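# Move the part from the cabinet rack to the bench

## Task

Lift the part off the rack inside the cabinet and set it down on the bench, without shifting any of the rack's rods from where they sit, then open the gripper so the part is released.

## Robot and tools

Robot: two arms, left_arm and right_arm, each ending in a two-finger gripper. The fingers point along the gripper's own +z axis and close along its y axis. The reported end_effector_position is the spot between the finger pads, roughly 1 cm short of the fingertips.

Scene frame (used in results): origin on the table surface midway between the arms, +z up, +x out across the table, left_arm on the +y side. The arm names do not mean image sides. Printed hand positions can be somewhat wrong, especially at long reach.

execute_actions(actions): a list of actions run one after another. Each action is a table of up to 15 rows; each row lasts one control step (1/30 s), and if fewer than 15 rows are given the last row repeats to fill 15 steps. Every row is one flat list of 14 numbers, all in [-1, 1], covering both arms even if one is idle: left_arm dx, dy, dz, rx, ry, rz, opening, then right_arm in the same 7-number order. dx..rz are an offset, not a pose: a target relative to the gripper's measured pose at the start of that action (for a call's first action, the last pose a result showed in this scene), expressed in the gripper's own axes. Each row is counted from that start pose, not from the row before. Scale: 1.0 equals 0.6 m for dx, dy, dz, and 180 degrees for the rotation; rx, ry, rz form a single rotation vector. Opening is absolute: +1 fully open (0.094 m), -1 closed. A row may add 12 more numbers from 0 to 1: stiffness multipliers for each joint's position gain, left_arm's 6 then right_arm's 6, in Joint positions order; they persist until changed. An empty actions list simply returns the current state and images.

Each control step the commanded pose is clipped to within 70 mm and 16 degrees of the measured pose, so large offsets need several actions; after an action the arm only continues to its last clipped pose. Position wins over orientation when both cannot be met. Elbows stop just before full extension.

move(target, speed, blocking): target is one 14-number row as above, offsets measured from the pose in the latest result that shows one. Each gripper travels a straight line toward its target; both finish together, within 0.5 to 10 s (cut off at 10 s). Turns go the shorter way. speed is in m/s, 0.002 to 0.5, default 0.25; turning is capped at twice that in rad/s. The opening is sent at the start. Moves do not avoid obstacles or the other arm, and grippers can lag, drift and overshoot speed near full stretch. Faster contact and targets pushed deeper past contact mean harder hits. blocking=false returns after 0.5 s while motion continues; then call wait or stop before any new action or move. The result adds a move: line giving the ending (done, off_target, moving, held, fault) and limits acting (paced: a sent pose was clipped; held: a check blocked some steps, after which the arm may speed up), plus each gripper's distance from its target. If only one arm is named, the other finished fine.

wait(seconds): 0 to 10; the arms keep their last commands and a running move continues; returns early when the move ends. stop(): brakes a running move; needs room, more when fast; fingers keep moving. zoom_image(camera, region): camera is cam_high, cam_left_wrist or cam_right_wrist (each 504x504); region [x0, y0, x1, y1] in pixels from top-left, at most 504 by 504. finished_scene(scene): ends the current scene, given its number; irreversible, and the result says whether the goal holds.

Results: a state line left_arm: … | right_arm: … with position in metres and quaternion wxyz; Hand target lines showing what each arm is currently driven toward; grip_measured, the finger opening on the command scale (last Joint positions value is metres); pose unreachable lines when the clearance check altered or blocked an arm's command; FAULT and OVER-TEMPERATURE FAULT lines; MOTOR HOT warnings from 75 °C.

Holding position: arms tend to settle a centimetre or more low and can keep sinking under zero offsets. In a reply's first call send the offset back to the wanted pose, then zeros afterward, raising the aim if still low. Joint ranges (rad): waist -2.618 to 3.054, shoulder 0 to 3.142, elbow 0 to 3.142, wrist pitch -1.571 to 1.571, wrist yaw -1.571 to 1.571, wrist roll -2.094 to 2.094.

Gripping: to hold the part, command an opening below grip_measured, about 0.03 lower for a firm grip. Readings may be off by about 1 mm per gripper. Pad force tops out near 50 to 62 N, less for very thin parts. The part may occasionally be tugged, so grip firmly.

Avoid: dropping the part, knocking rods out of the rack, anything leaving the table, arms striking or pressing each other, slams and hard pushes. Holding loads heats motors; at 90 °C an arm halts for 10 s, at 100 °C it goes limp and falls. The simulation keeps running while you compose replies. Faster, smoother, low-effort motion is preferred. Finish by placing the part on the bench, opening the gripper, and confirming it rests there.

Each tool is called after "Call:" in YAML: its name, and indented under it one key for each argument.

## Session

Call:
execute_actions:
  actions: []

Scene clock: 0.00 s.
left_arm: end_effector_position=(+0.4383, +0.2161, +0.1529) grip_measured=+1.000 end_effector_quat_wxyz=(+0.509, -0.477, +0.669, -0.258) | right_arm: end_effector_position=(+0.2502, -0.1494, +0.1499) grip_measured=+1.000 end_effector_quat_wxyz=(-0.604, +0.727, -0.317, -0.084)
Joint positions: left_arm=[-0.406  1.641  0.816  0.42  -0.482 -1.284  0.094] | right_arm=[-0.085  1.025  0.36  -0.019 -1.152 -1.661  0.094]
Joint velocities: left_arm=[-0.007 -0.007  0.012 -0.066 -0.081 -0.022  0.   ] | right_arm=[-0.002 -0.002 -0.007 -0.066  0.022 -0.022  0.   ]
Motor temperatures (°C, as the motors report them): left_arm=[21 21 20 23 20 23] | right_arm=[22 23 21 20 21 22]
Hand target (left_arm): +0.440, +0.216, +0.161; +0.515, -0.476, +0.663, -0.261
Hand target (right_arm): +0.248, -0.149, +0.152; -0.605, +0.725, -0.317, -0.091
Joint stiffness scale: left_arm=[1. 1. 1. 1. 1. 1.] | right_arm=[1. 1. 1. 1. 1. 1.]

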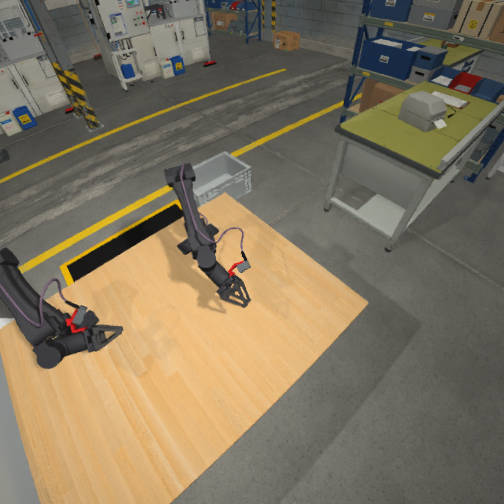

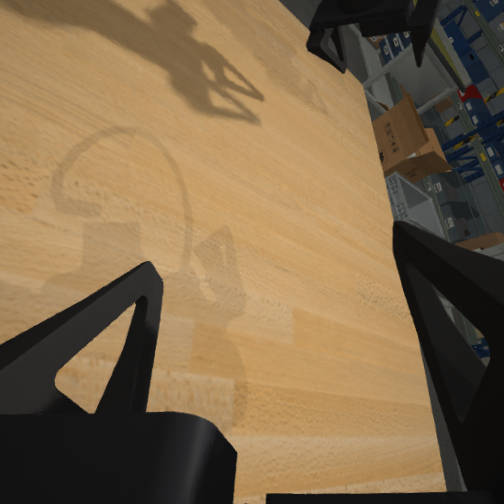

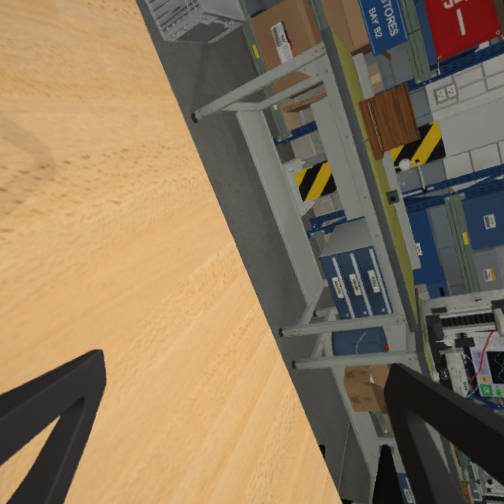

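Call:
move:
  target: [0,0,0,0,0,0,1,0.052,-0.35,-0.275,0.252,0.353,0.502,1]
  speed: 0.4

Call:
move:
  target: [0,0,0,0,0,0,1,0.29,-0.5,-0.3,0.32,0,0.383,1]
  speed: 0.3

Scene clock: 4.13 s.
left_arm: end_effector_position=(+0.4383, +0.2161, +0.1529) grip_measured=+1.000 end_effector_quat_wxyz=(+0.509, -0.477, +0.669, -0.258) | right_arm: end_effector_position=(+0.3548, -0.3014, +0.3439) grip_measured=+1.000 end_effector_quat_wxyz=(+0.335, -0.010, +0.942, +0.001)
Joint positions: left_arm=[-0.406  1.641  0.816  0.42  -0.482 -1.284  0.094] | right_arm=[-0.037  1.37   1.814 -1.335  0.057  0.064  0.094]
Joint velocities: left_arm=[ 0.002 -0.012 -0.012  0.051 -0.037  0.037  0.   ] | right_arm=[-0.017  0.007  0.002  0.022 -0.066 -0.022  0.   ]
Motor temperatures (°C, as the motors report them): left_arm=[21 22 21 23 20 23] | right_arm=[22 23 22 20 21 22]
Hand target (left_arm): +0.438, +0.216, +0.153; +0.509, -0.477, +0.669, -0.258
Hand target (right_arm): +0.355, -0.303, +0.347; +0.335, -0.006, +0.942, -0.003
Off the commanded pose (left_arm): 0.000 m, 0 deg.
Off the commanded pose (right_arm): 0.008 m, 2 deg.
Joint stiffness scale: left_arm=[1. 1. 1. 1. 1. 1.] | right_arm=[1. 1. 1. 1. 1. 1.]
move: done

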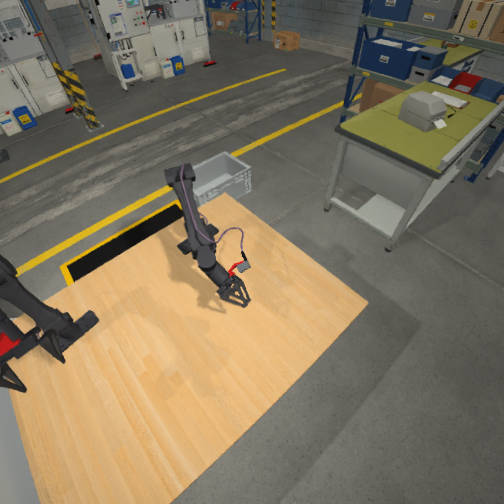

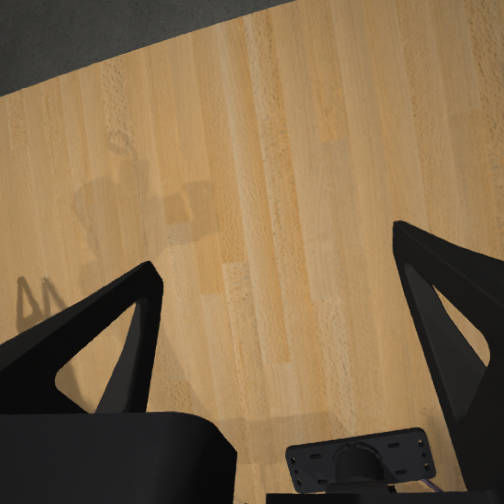

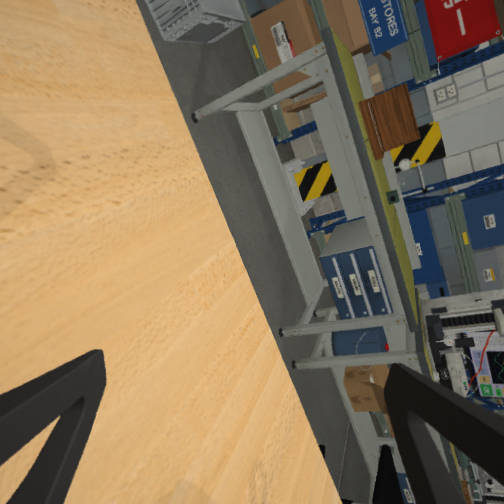

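Scene clock: 7.13 s.
left_arm: end_effector_position=(+0.4383, +0.2161, +0.1529) grip_measured=+1.000 end_effector_quat_wxyz=(+0.509, -0.477, +0.669, -0.258) | right_arm: end_effector_position=(+0.1121, -0.6021, +0.3631) grip_measured=+1.000 end_effector_quat_wxyz=(+0.221, +0.648, +0.689, -0.238)
Joint positions: left_arm=[-0.406  1.641  0.816  0.42  -0.482 -1.284  0.094] | right_arm=[-1.292  1.377  1.95  -1.527  0.258  0.279  0.094]
Joint velocities: left_arm=[-0.027 -0.012  0.012 -0.022 -0.022 -0.022  0.   ] | right_arm=[-0.022  0.002  0.027 -0.11   0.022  0.007  0.   ]
Motor temperatures (°C, as the motors report them): left_arm=[21 22 21 24 20 23] | right_arm=[22 23 23 21 21 22]
Hand target (left_arm): +0.438, +0.216, +0.153; +0.509, -0.477, +0.669, -0.258
Hand target (right_arm): +0.108, -0.605, +0.370; +0.228, +0.653, +0.678, -0.249
Off the commanded pose (left_arm): 0.000 m, 0 deg.
Off the commanded pose (right_arm): 0.013 m, 3 deg.
Joint stiffness scale: left_arm=[1. 1. 1. 1. 1. 1.] | right_arm=[1. 1. 1. 1. 1. 1.]
move: off_target (right_arm)

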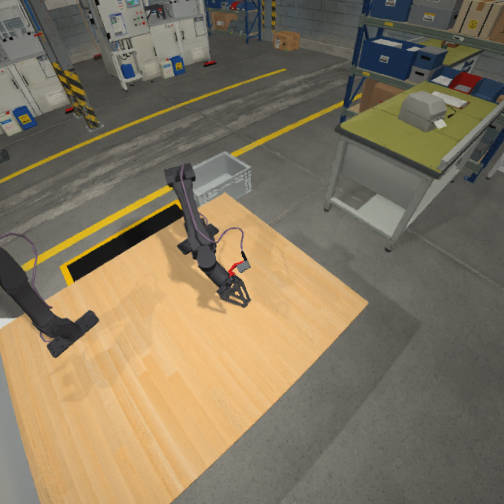

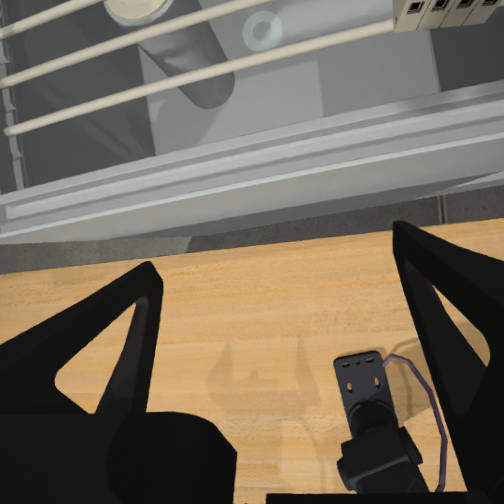

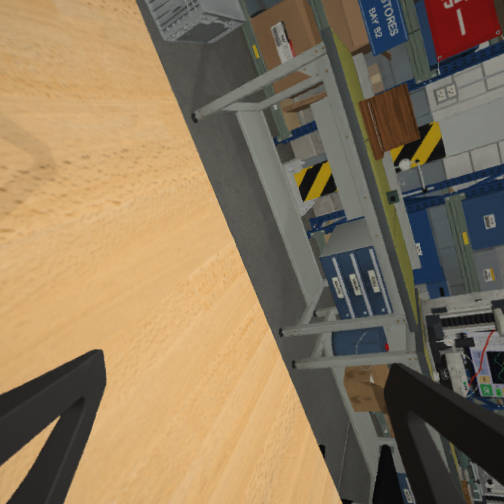

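Call:
move:
  target: [0,0,0,0,0,0,1,-0.08,-0.25,0.2,0,0,0.015,1]
  speed: 0.2

Scene clock: 9.03 s.
left_arm: end_effector_position=(+0.4383, +0.2161, +0.1529) grip_measured=+1.000 end_effector_quat_wxyz=(+0.509, -0.477, +0.669, -0.258) | right_arm: end_effector_position=(-0.0351, -0.7145, +0.2858) grip_measured=+1.000 end_effector_quat_wxyz=(+0.209, +0.673, +0.675, -0.216)
Joint positions: left_arm=[-0.406  1.641  0.816  0.42  -0.482 -1.284  0.094] | right_arm=[-1.958  1.597  1.797 -1.171 -0.13  -0.207  0.094]
Joint velocities: left_arm=[ 0.022 -0.012  0.012  0.007  0.11  -0.022  0.   ] | right_arm=[ 0.007  0.007  0.017 -0.037 -0.022  0.007  0.   ]
Motor temperatures (°C, as the motors report them): left_arm=[21 23 21 24 20 23] | right_arm=[22 23 23 21 21 22]
Hand target (left_arm): +0.438, +0.216, +0.153; +0.509, -0.477, +0.669, -0.258
Hand target (right_arm): -0.035, -0.718, +0.299; +0.222, +0.665, +0.675, -0.231
Off the commanded pose (left_arm): 0.000 m, 0 deg.
Off the commanded pose (right_arm): 0.019 m, 3 deg.
Joint stiffness scale: left_arm=[1. 1. 1. 1. 1. 1.] | right_arm=[1. 1. 1. 1. 1. 1.]
move: off_target (right_arm)

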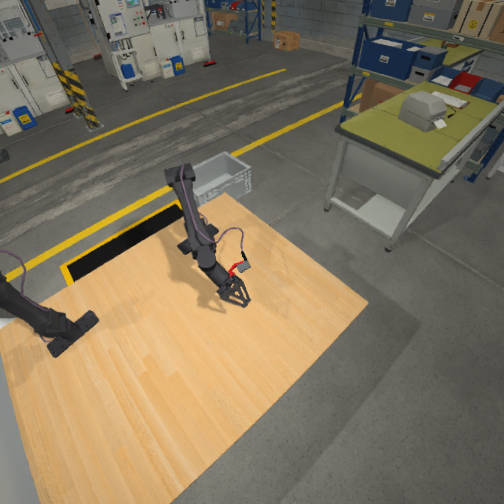

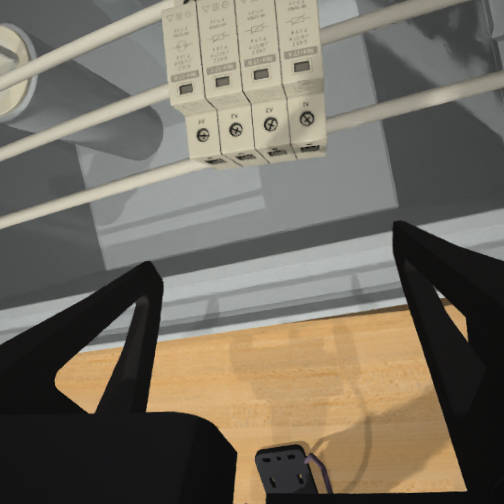

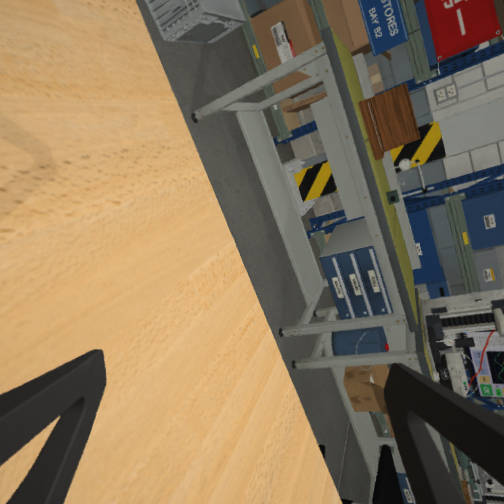

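Call:
move:
  target: [0,0,0,0,0,0,1,-0.085,0,0.105,0.008,-0.025,0.012,1]
  speed: 0.1

Scene clock: 12.93 s.
left_arm: end_effector_position=(+0.4383, +0.2161, +0.1529) grip_measured=+1.000 end_effector_quat_wxyz=(+0.509, -0.477, +0.669, -0.258) | right_arm: end_effector_position=(-0.0357, -0.7868, +0.2538) grip_measured=+1.000 end_effector_quat_wxyz=(+0.224, +0.684, +0.654, -0.234)
Joint positions: left_arm=[-0.406  1.641  0.816  0.42  -0.482 -1.284  0.094] | right_arm=[-1.907  1.777  1.831 -0.971 -0.091 -0.117  0.094]
Joint velocities: left_arm=[-0.012  0.012 -0.002 -0.081  0.037 -0.022  0.   ] | right_arm=[-0.022  0.007 -0.002  0.066  0.022  0.051  0.   ]
Motor temperatures (°C, as the motors report them): left_arm=[21 23 21 25 20 23] | right_arm=[22 24 24 21 21 22]
Hand target (left_arm): +0.438, +0.216, +0.153; +0.509, -0.477, +0.669, -0.258
Hand target (right_arm): -0.035, -0.792, +0.263; +0.231, +0.680, +0.650, -0.247
Off the commanded pose (left_arm): 0.000 m, 0 deg.
Off the commanded pose (right_arm): 0.011 m, 2 deg.
Joint stiffness scale: left_arm=[1. 1. 1. 1. 1. 1.] | right_arm=[1. 1. 1. 1. 1. 1.]
move: off_target (right_arm)

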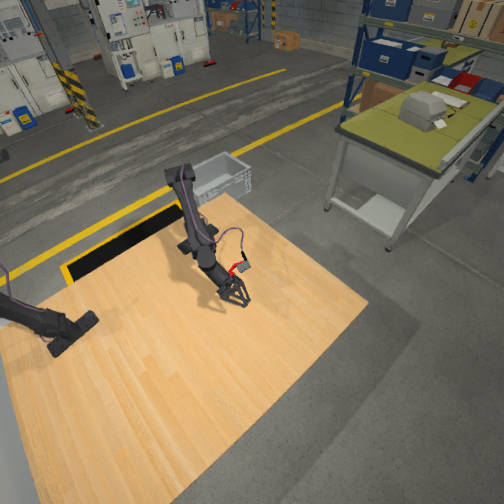

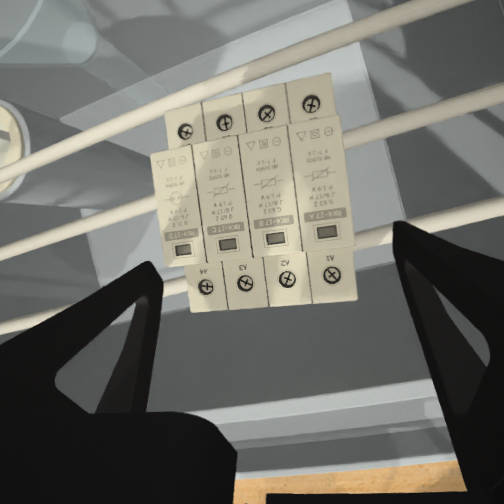

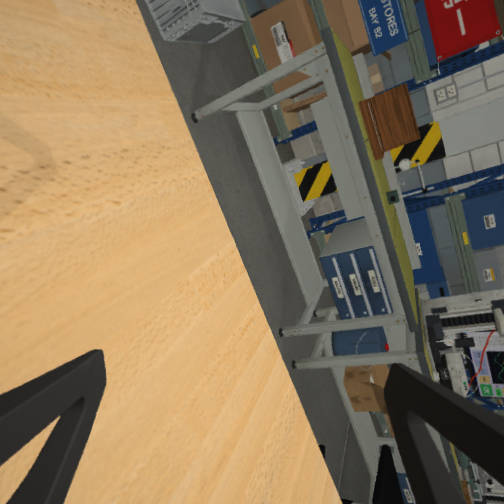

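Call:
execute_actions:
  actions:
    - [[0,0,0,0,0,0,1,-0.018,0.016,0,0,-0.01,0,1]]
    - [[0,0,0,0,0,0,1,-0.018,0,0.03,0,-0.01,0,1]]
    - [[0,0,0,0,0,0,1,-0.018,0,0.03,0,-0.01,0,1]]

Scene clock: 14.80 s.
left_arm: end_effector_position=(+0.4383, +0.2161, +0.1529) grip_measured=+1.000 end_effector_quat_wxyz=(+0.509, -0.477, +0.669, -0.258) | right_arm: end_effector_position=(-0.0320, -0.8239, +0.2319) grip_measured=+1.000 end_effector_quat_wxyz=(+0.239, +0.680, +0.648, -0.245)
Joint positions: left_arm=[-0.406  1.641  0.816  0.42  -0.482 -1.284  0.094] | right_arm=[-1.884  1.867  1.831 -0.841 -0.086 -0.09   0.094]
Joint velocities: left_arm=[ 0.007 -0.017  0.007  0.007  0.022 -0.007  0.   ] | right_arm=[-0.002  0.012 -0.002 -0.037 -0.066 -0.051  0.   ]
Motor temperatures (°C, as the motors report them): left_arm=[21 23 22 25 20 23] | right_arm=[22 25 24 21 21 22]
Hand target (left_arm): +0.438, +0.216, +0.153; +0.509, -0.477, +0.669, -0.258
Hand target (right_arm): -0.030, -0.827, +0.239; +0.247, +0.677, +0.646, -0.253
Off the commanded pose (left_arm): 0.000 m, 0 deg.
Off the commanded pose (right_arm): 0.008 m, 1 deg.
Joint stiffness scale: left_arm=[1. 1. 1. 1. 1. 1.] | right_arm=[1. 1. 1. 1. 1. 1.]

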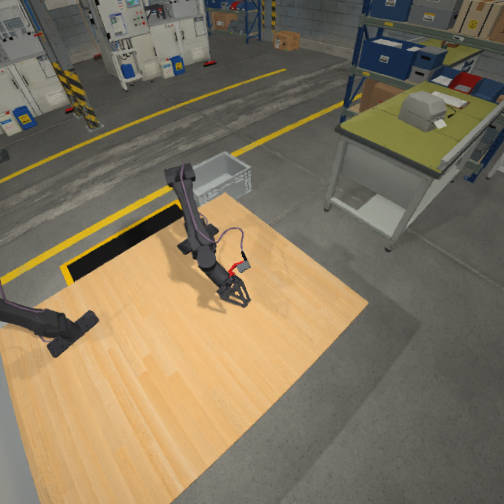

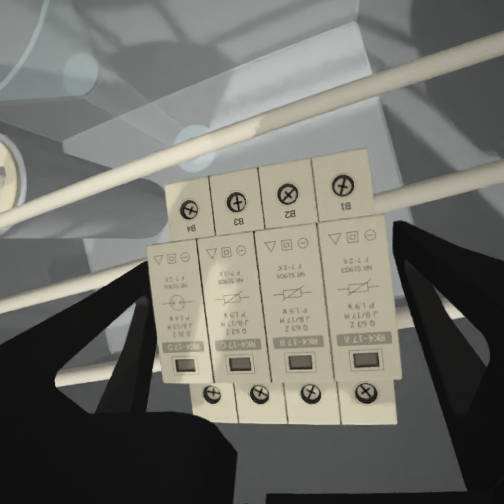

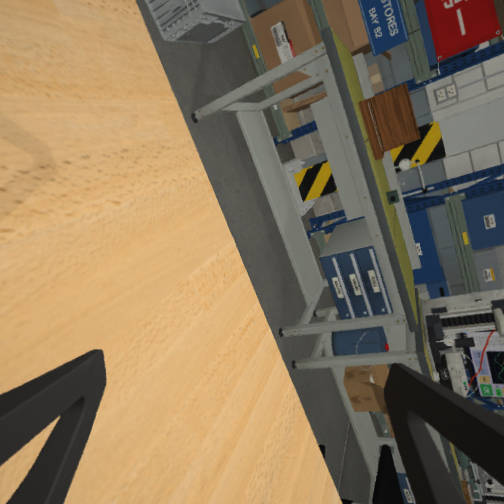

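Call:
execute_actions:
  actions:
    - [[0,0,0,0,0,0,1,0.012,0.008,0,0,0,0,1]]
    - [[0,0,0,0,0,0,1,-0.008,0.004,-0.004,0,0,0,0.47]]
    - [[0,0,0,0,0,0,1,-0.008,0,-0.004,0,0,0,0.47]]

Call:
move:
  target: [0,0,0,0,0,0,1,-0.14,0,-0.21,0,-0.04,0,0.47]
  speed: 0.1

Scene clock: 18.07 s.
left_arm: end_effector_position=(+0.4383, +0.2161, +0.1529) grip_measured=+1.000 end_effector_quat_wxyz=(+0.509, -0.477, +0.669, -0.258) | right_arm: end_effector_position=(-0.0322, -0.8194, +0.2197) grip_measured=+0.513 end_effector_quat_wxyz=(+0.229, +0.687, +0.649, -0.235)
Joint positions: left_arm=[-0.406  1.641  0.816  0.42  -0.482 -1.284  0.094] | right_arm=[-1.884  1.867  1.801 -0.842 -0.079 -0.086  0.071]
Joint velocities: left_arm=[-0.012  0.002 -0.002 -0.022 -0.037  0.066  0.   ] | right_arm=[ 0.002 -0.002 -0.022 -0.051  0.037 -0.022  0.001]
Motor temperatures (°C, as the motors report them): left_arm=[21 24 22 25 20 23] | right_arm=[22 26 24 22 21 22]
Hand target (left_arm): +0.438, +0.216, +0.153; +0.509, -0.477, +0.669, -0.258
Hand target (right_arm): -0.032, -0.821, +0.224; +0.230, +0.686, +0.648, -0.237
Off the commanded pose (left_arm): 0.000 m, 0 deg.
Off the commanded pose (right_arm): 0.005 m, 0 deg.
Joint stiffness scale: left_arm=[1. 1. 1. 1. 1. 1.] | right_arm=[1. 1. 1. 1. 1. 1.]

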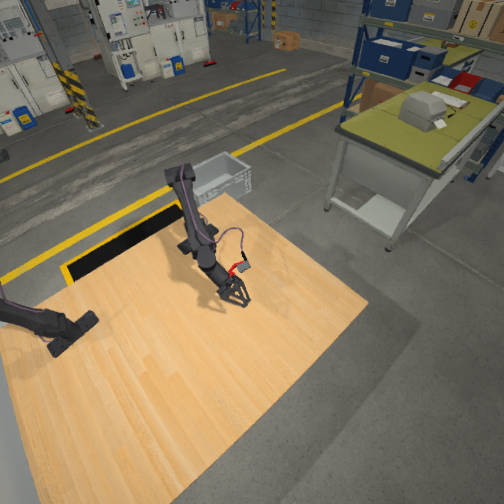

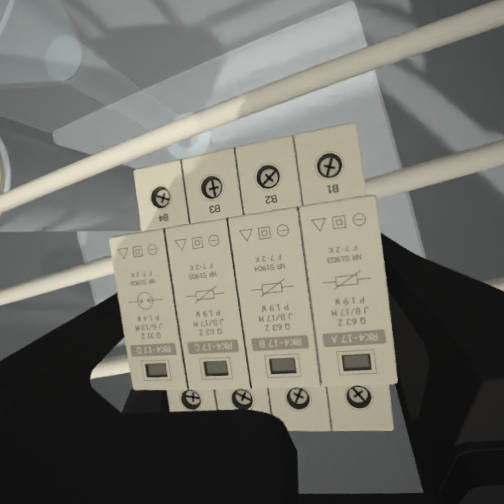

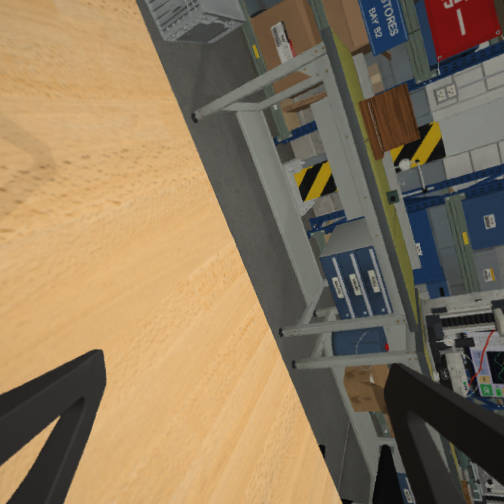

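Scene clock: 20.80 s.
left_arm: end_effector_position=(+0.4383, +0.2161, +0.1529) grip_measured=+1.000 end_effector_quat_wxyz=(+0.509, -0.477, +0.669, -0.258) | right_arm: end_effector_position=(-0.0336, -0.7987, +0.3439) grip_measured=+0.513 end_effector_quat_wxyz=(+0.235, +0.687, +0.644, -0.241)
Joint positions: left_arm=[-0.406  1.641  0.816  0.42  -0.482 -1.284  0.094] | right_arm=[-1.897  2.136  2.778 -1.531 -0.087 -0.086  0.071]
Joint velocities: left_arm=[-0.012 -0.017  0.007 -0.022 -0.081 -0.037  0.   ] | right_arm=[ 0.007  0.037  0.037 -0.037  0.066  0.051 -0.   ]
Motor temperatures (°C, as the motors report them): left_arm=[21 24 22 25 20 23] | right_arm=[22 27 25 22 21 22]
Hand target (left_arm): +0.438, +0.216, +0.153; +0.509, -0.477, +0.669, -0.258
Hand target (right_arm): -0.036, -0.806, +0.371; +0.268, +0.671, +0.633, -0.278
Off the commanded pose (left_arm): 0.000 m, 0 deg.
Off the commanded pose (right_arm): 0.028 m, 6 deg.
Joint stiffness scale: left_arm=[1. 1. 1. 1. 1. 1.] | right_arm=[1. 1. 1. 1. 1. 1.]
move: off_target (right_arm)

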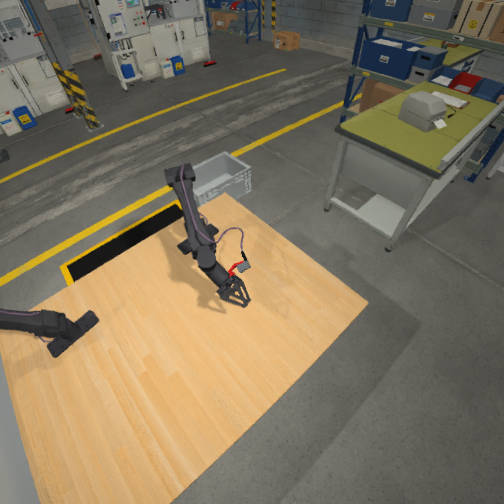

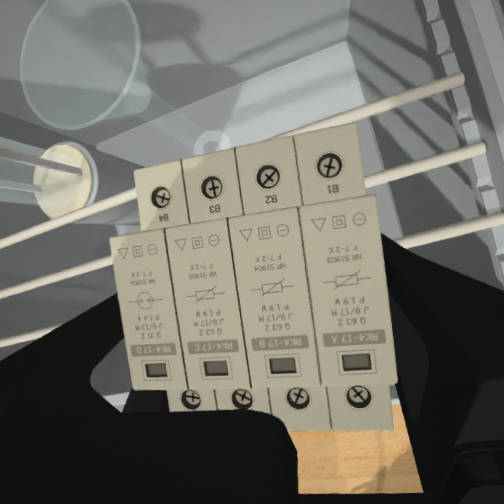

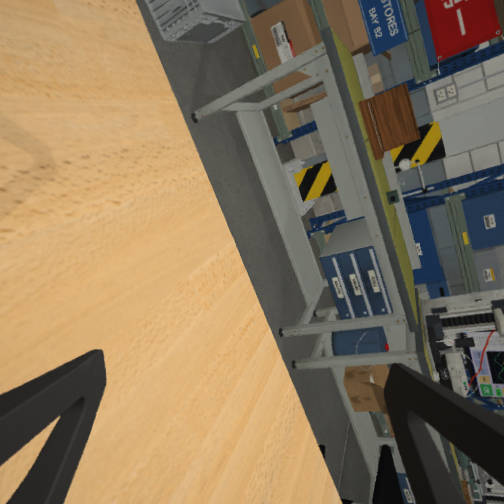

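Call:
move:
  target: [0,0,0,0,0,0,1,0.485,0.613,-0.39,-0.24,0,-0.293,0.47]

Call:
move:
  target: [0,0,0,0,0,0,1,0.17,0,0.31,0,-0.07,0,0.47]
  speed: 0.15

Scene clock: 24.13 s.
left_arm: end_effector_position=(+0.4383, +0.2161, +0.1529) grip_measured=+1.000 end_effector_quat_wxyz=(+0.509, -0.477, +0.669, -0.258) | right_arm: end_effector_position=(+0.3475, -0.4447, +0.3264) grip_measured=+0.514 end_effector_quat_wxyz=(+0.288, +0.203, +0.934, -0.066)
Joint positions: left_arm=[-0.406  1.641  0.816  0.42  -0.482 -1.284  0.094] | right_arm=[-0.48   1.459  1.859 -1.374  0.058  0.074  0.071]
Joint velocities: left_arm=[-0.012  0.002 -0.002 -0.022 -0.007 -0.066  0.   ] | right_arm=[-0.012  0.002  0.012  0.037  0.007  0.007 -0.001]
Motor temperatures (°C, as the motors report them): left_arm=[21 24 22 26 20 23] | right_arm=[22 27 25 23 21 22]
Hand target (left_arm): +0.438, +0.216, +0.153; +0.509, -0.477, +0.669, -0.258
Hand target (right_arm): +0.358, -0.450, +0.356; +0.345, +0.205, +0.912, -0.080
Off the commanded pose (left_arm): 0.000 m, 0 deg.
Off the commanded pose (right_arm): 0.021 m, 6 deg.
Joint stiffness scale: left_arm=[1. 1. 1. 1. 1. 1.] | right_arm=[1. 1. 1. 1. 1. 1.]
move: off_target (right_arm)

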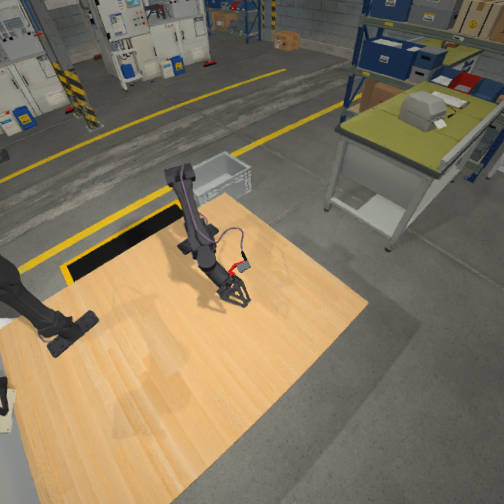

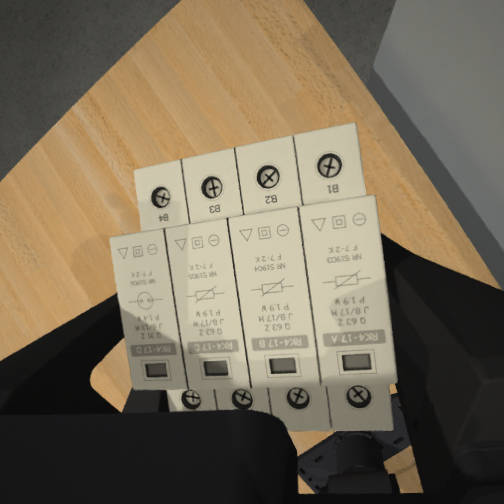

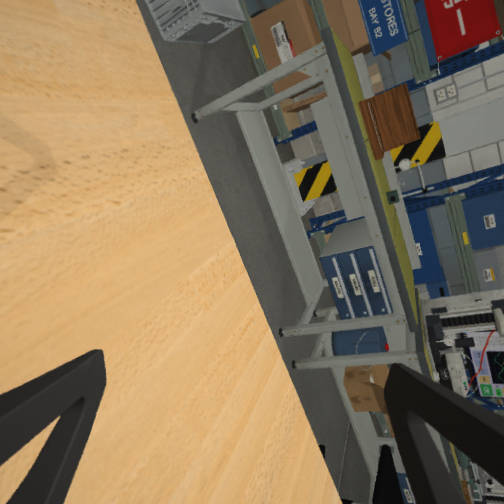

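Scene clock: 26.43 s.
left_arm: end_effector_position=(+0.4383, +0.2161, +0.1529) grip_measured=+1.000 end_effector_quat_wxyz=(+0.509, -0.477, +0.669, -0.258) | right_arm: end_effector_position=(+0.3453, -0.4423, +0.0954) grip_measured=+0.514 end_effector_quat_wxyz=(+0.341, +0.199, +0.916, -0.078)
Joint positions: left_arm=[-0.406  1.641  0.816  0.42  -0.482 -1.284  0.094] | right_arm=[-0.466  1.221  0.645 -0.284  0.076  0.078  0.071]
Joint velocities: left_arm=[ 0.002 -0.012 -0.002  0.051 -0.007 -0.051  0.   ] | right_arm=[ 0.002 -0.002  0.007 -0.022 -0.022  0.022 -0.   ]
Motor temperatures (°C, as the motors report them): left_arm=[21 24 22 26 20 23] | right_arm=[22 27 25 23 21 22]
Hand target (left_arm): +0.438, +0.216, +0.153; +0.509, -0.477, +0.669, -0.258
Hand target (right_arm): +0.363, -0.448, +0.117; +0.388, +0.197, +0.896, -0.088
Off the commanded pose (left_arm): 0.000 m, 0 deg.
Off the commanded pose (right_arm): 0.031 m, 6 deg.
Joint stiffness scale: left_arm=[1. 1. 1. 1. 1. 1.] | right_arm=[1. 1. 1. 1. 1. 1.]
move: off_target (right_arm)

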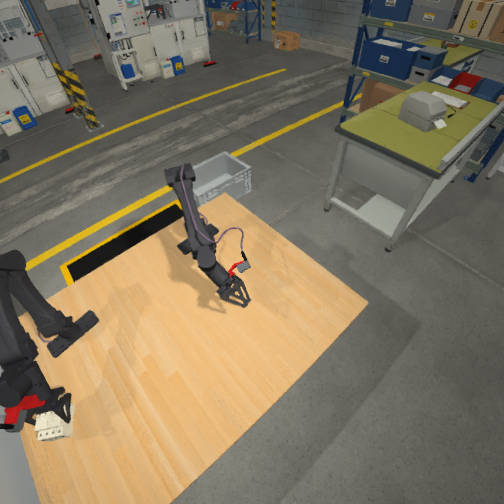

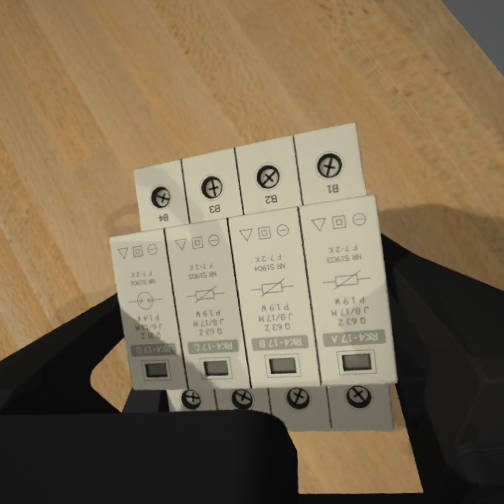

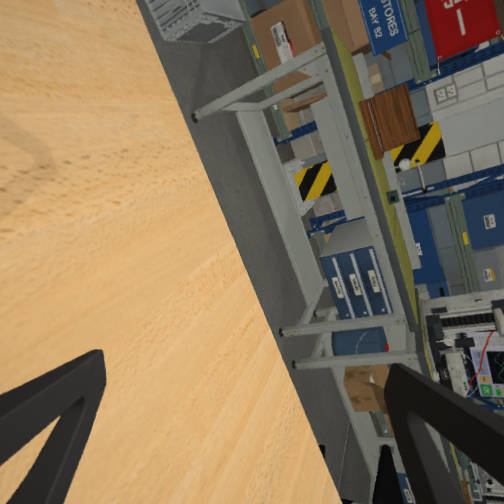

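Call:
move:
  target: [0,0,0,0,0,0,1,0.045,0,0.08,0,-0.01,0,0.47]
  speed: 0.035

Call:
execute_actions:
  actions:
    - [[0,0,0,0,0,0,1,0,0,0,0,0,0,0.47]]
    - [[0,0,0,0,0,0,1,0,0,0,0,0,0,1]]
    - [[0,0,0,0,0,0,1,-0.06,0,-0.09,0,0,0,1]]

Scene clock: 28.77 s.
left_arm: end_effector_position=(+0.4383, +0.2161, +0.1529) grip_measured=+1.000 end_effector_quat_wxyz=(+0.509, -0.477, +0.669, -0.258) | right_arm: end_effector_position=(+0.3436, -0.4413, +0.0333) grip_measured=+0.514 end_effector_quat_wxyz=(+0.326, +0.199, +0.921, -0.075)
Joint positions: left_arm=[-0.406  1.641  0.816  0.42  -0.482 -1.284  0.094] | right_arm=[-0.466  1.381  0.496 -0.008  0.073  0.078  0.071]
Joint velocities: left_arm=[-0.002  0.002  0.007 -0.037 -0.007  0.022  0.   ] | right_arm=[-0.022  0.007  0.012  0.007  0.125  0.022  0.001]
Motor temperatures (°C, as the motors report them): left_arm=[21 24 22 26 20 23] | right_arm=[22 27 25 23 21 22]
Hand target (left_arm): +0.438, +0.216, +0.153; +0.509, -0.477, +0.669, -0.258
Hand target (right_arm): +0.354, -0.446, +0.042; +0.354, +0.198, +0.910, -0.081
Off the commanded pose (left_arm): 0.000 m, 0 deg.
Off the commanded pose (right_arm): 0.015 m, 4 deg.
Joint stiffness scale: left_arm=[1. 1. 1. 1. 1. 1.] | right_arm=[1. 1. 1. 1. 1. 1.]
move: off_target (right_arm)

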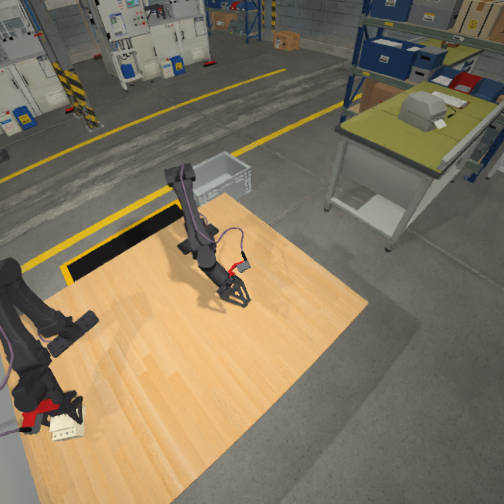

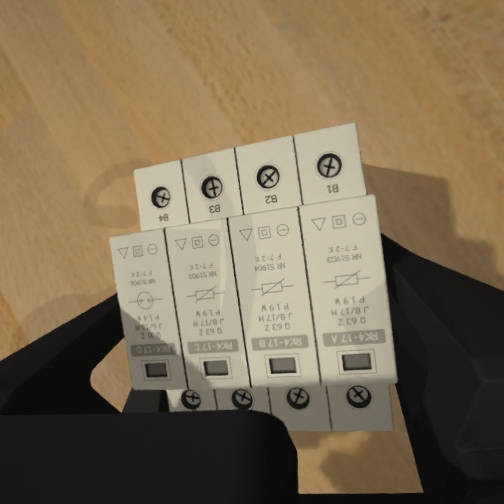

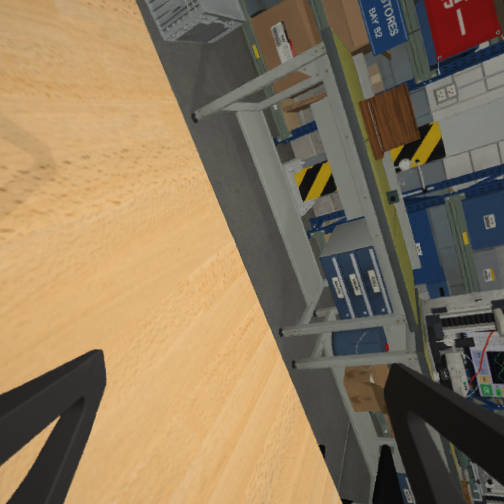

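Scene clock: 30.27 s.
left_arm: end_effector_position=(+0.4383, +0.2161, +0.1529) grip_measured=+1.000 end_effector_quat_wxyz=(+0.509, -0.477, +0.669, -0.258) | right_arm: end_effector_position=(+0.3429, -0.4411, +0.0999) grip_measured=+0.999 end_effector_quat_wxyz=(+0.339, +0.200, +0.916, -0.076)
Joint positions: left_arm=[-0.406  1.641  0.816  0.42  -0.482 -1.284  0.094] | right_arm=[-0.466  1.204  0.656 -0.316  0.073  0.08   0.094]
Joint velocities: left_arm=[-0.002  0.007 -0.002 -0.037 -0.066  0.007  0.   ] | right_arm=[-0.017  0.002  0.007 -0.271 -0.007  0.037  0.   ]
Motor temperatures (°C, as the motors report them): left_arm=[21 24 22 26 20 23] | right_arm=[22 26 25 23 21 22]
Hand target (left_arm): +0.438, +0.216, +0.153; +0.509, -0.477, +0.669, -0.258
Hand target (right_arm): +0.338, -0.440, +0.098; +0.325, +0.200, +0.921, -0.075
Off the commanded pose (left_arm): 0.000 m, 0 deg.
Off the commanded pose (right_arm): 0.006 m, 2 deg.
Joint stiffness scale: left_arm=[1. 1. 1. 1. 1. 1.] | right_arm=[1. 1. 1. 1. 1. 1.]

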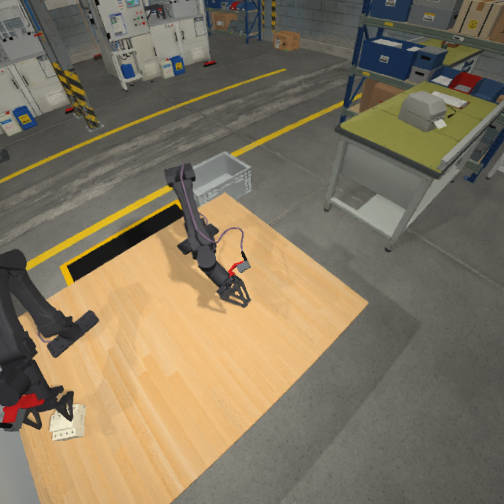

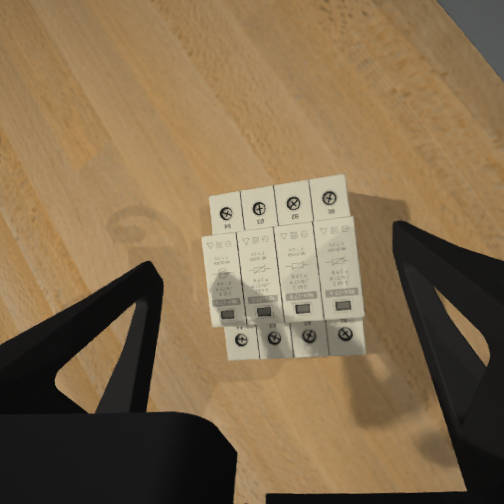

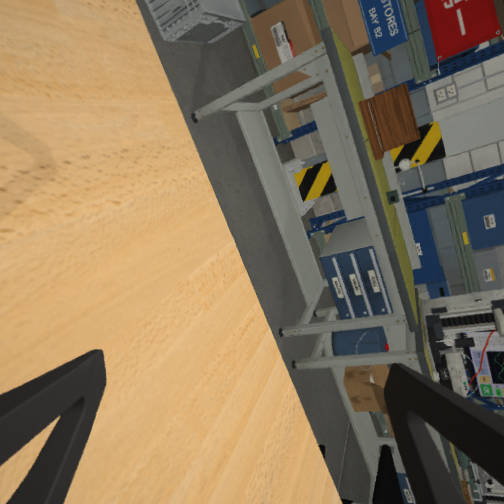

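Call:
finished_scene:
  scene: 2

The scene is finished: the task was done.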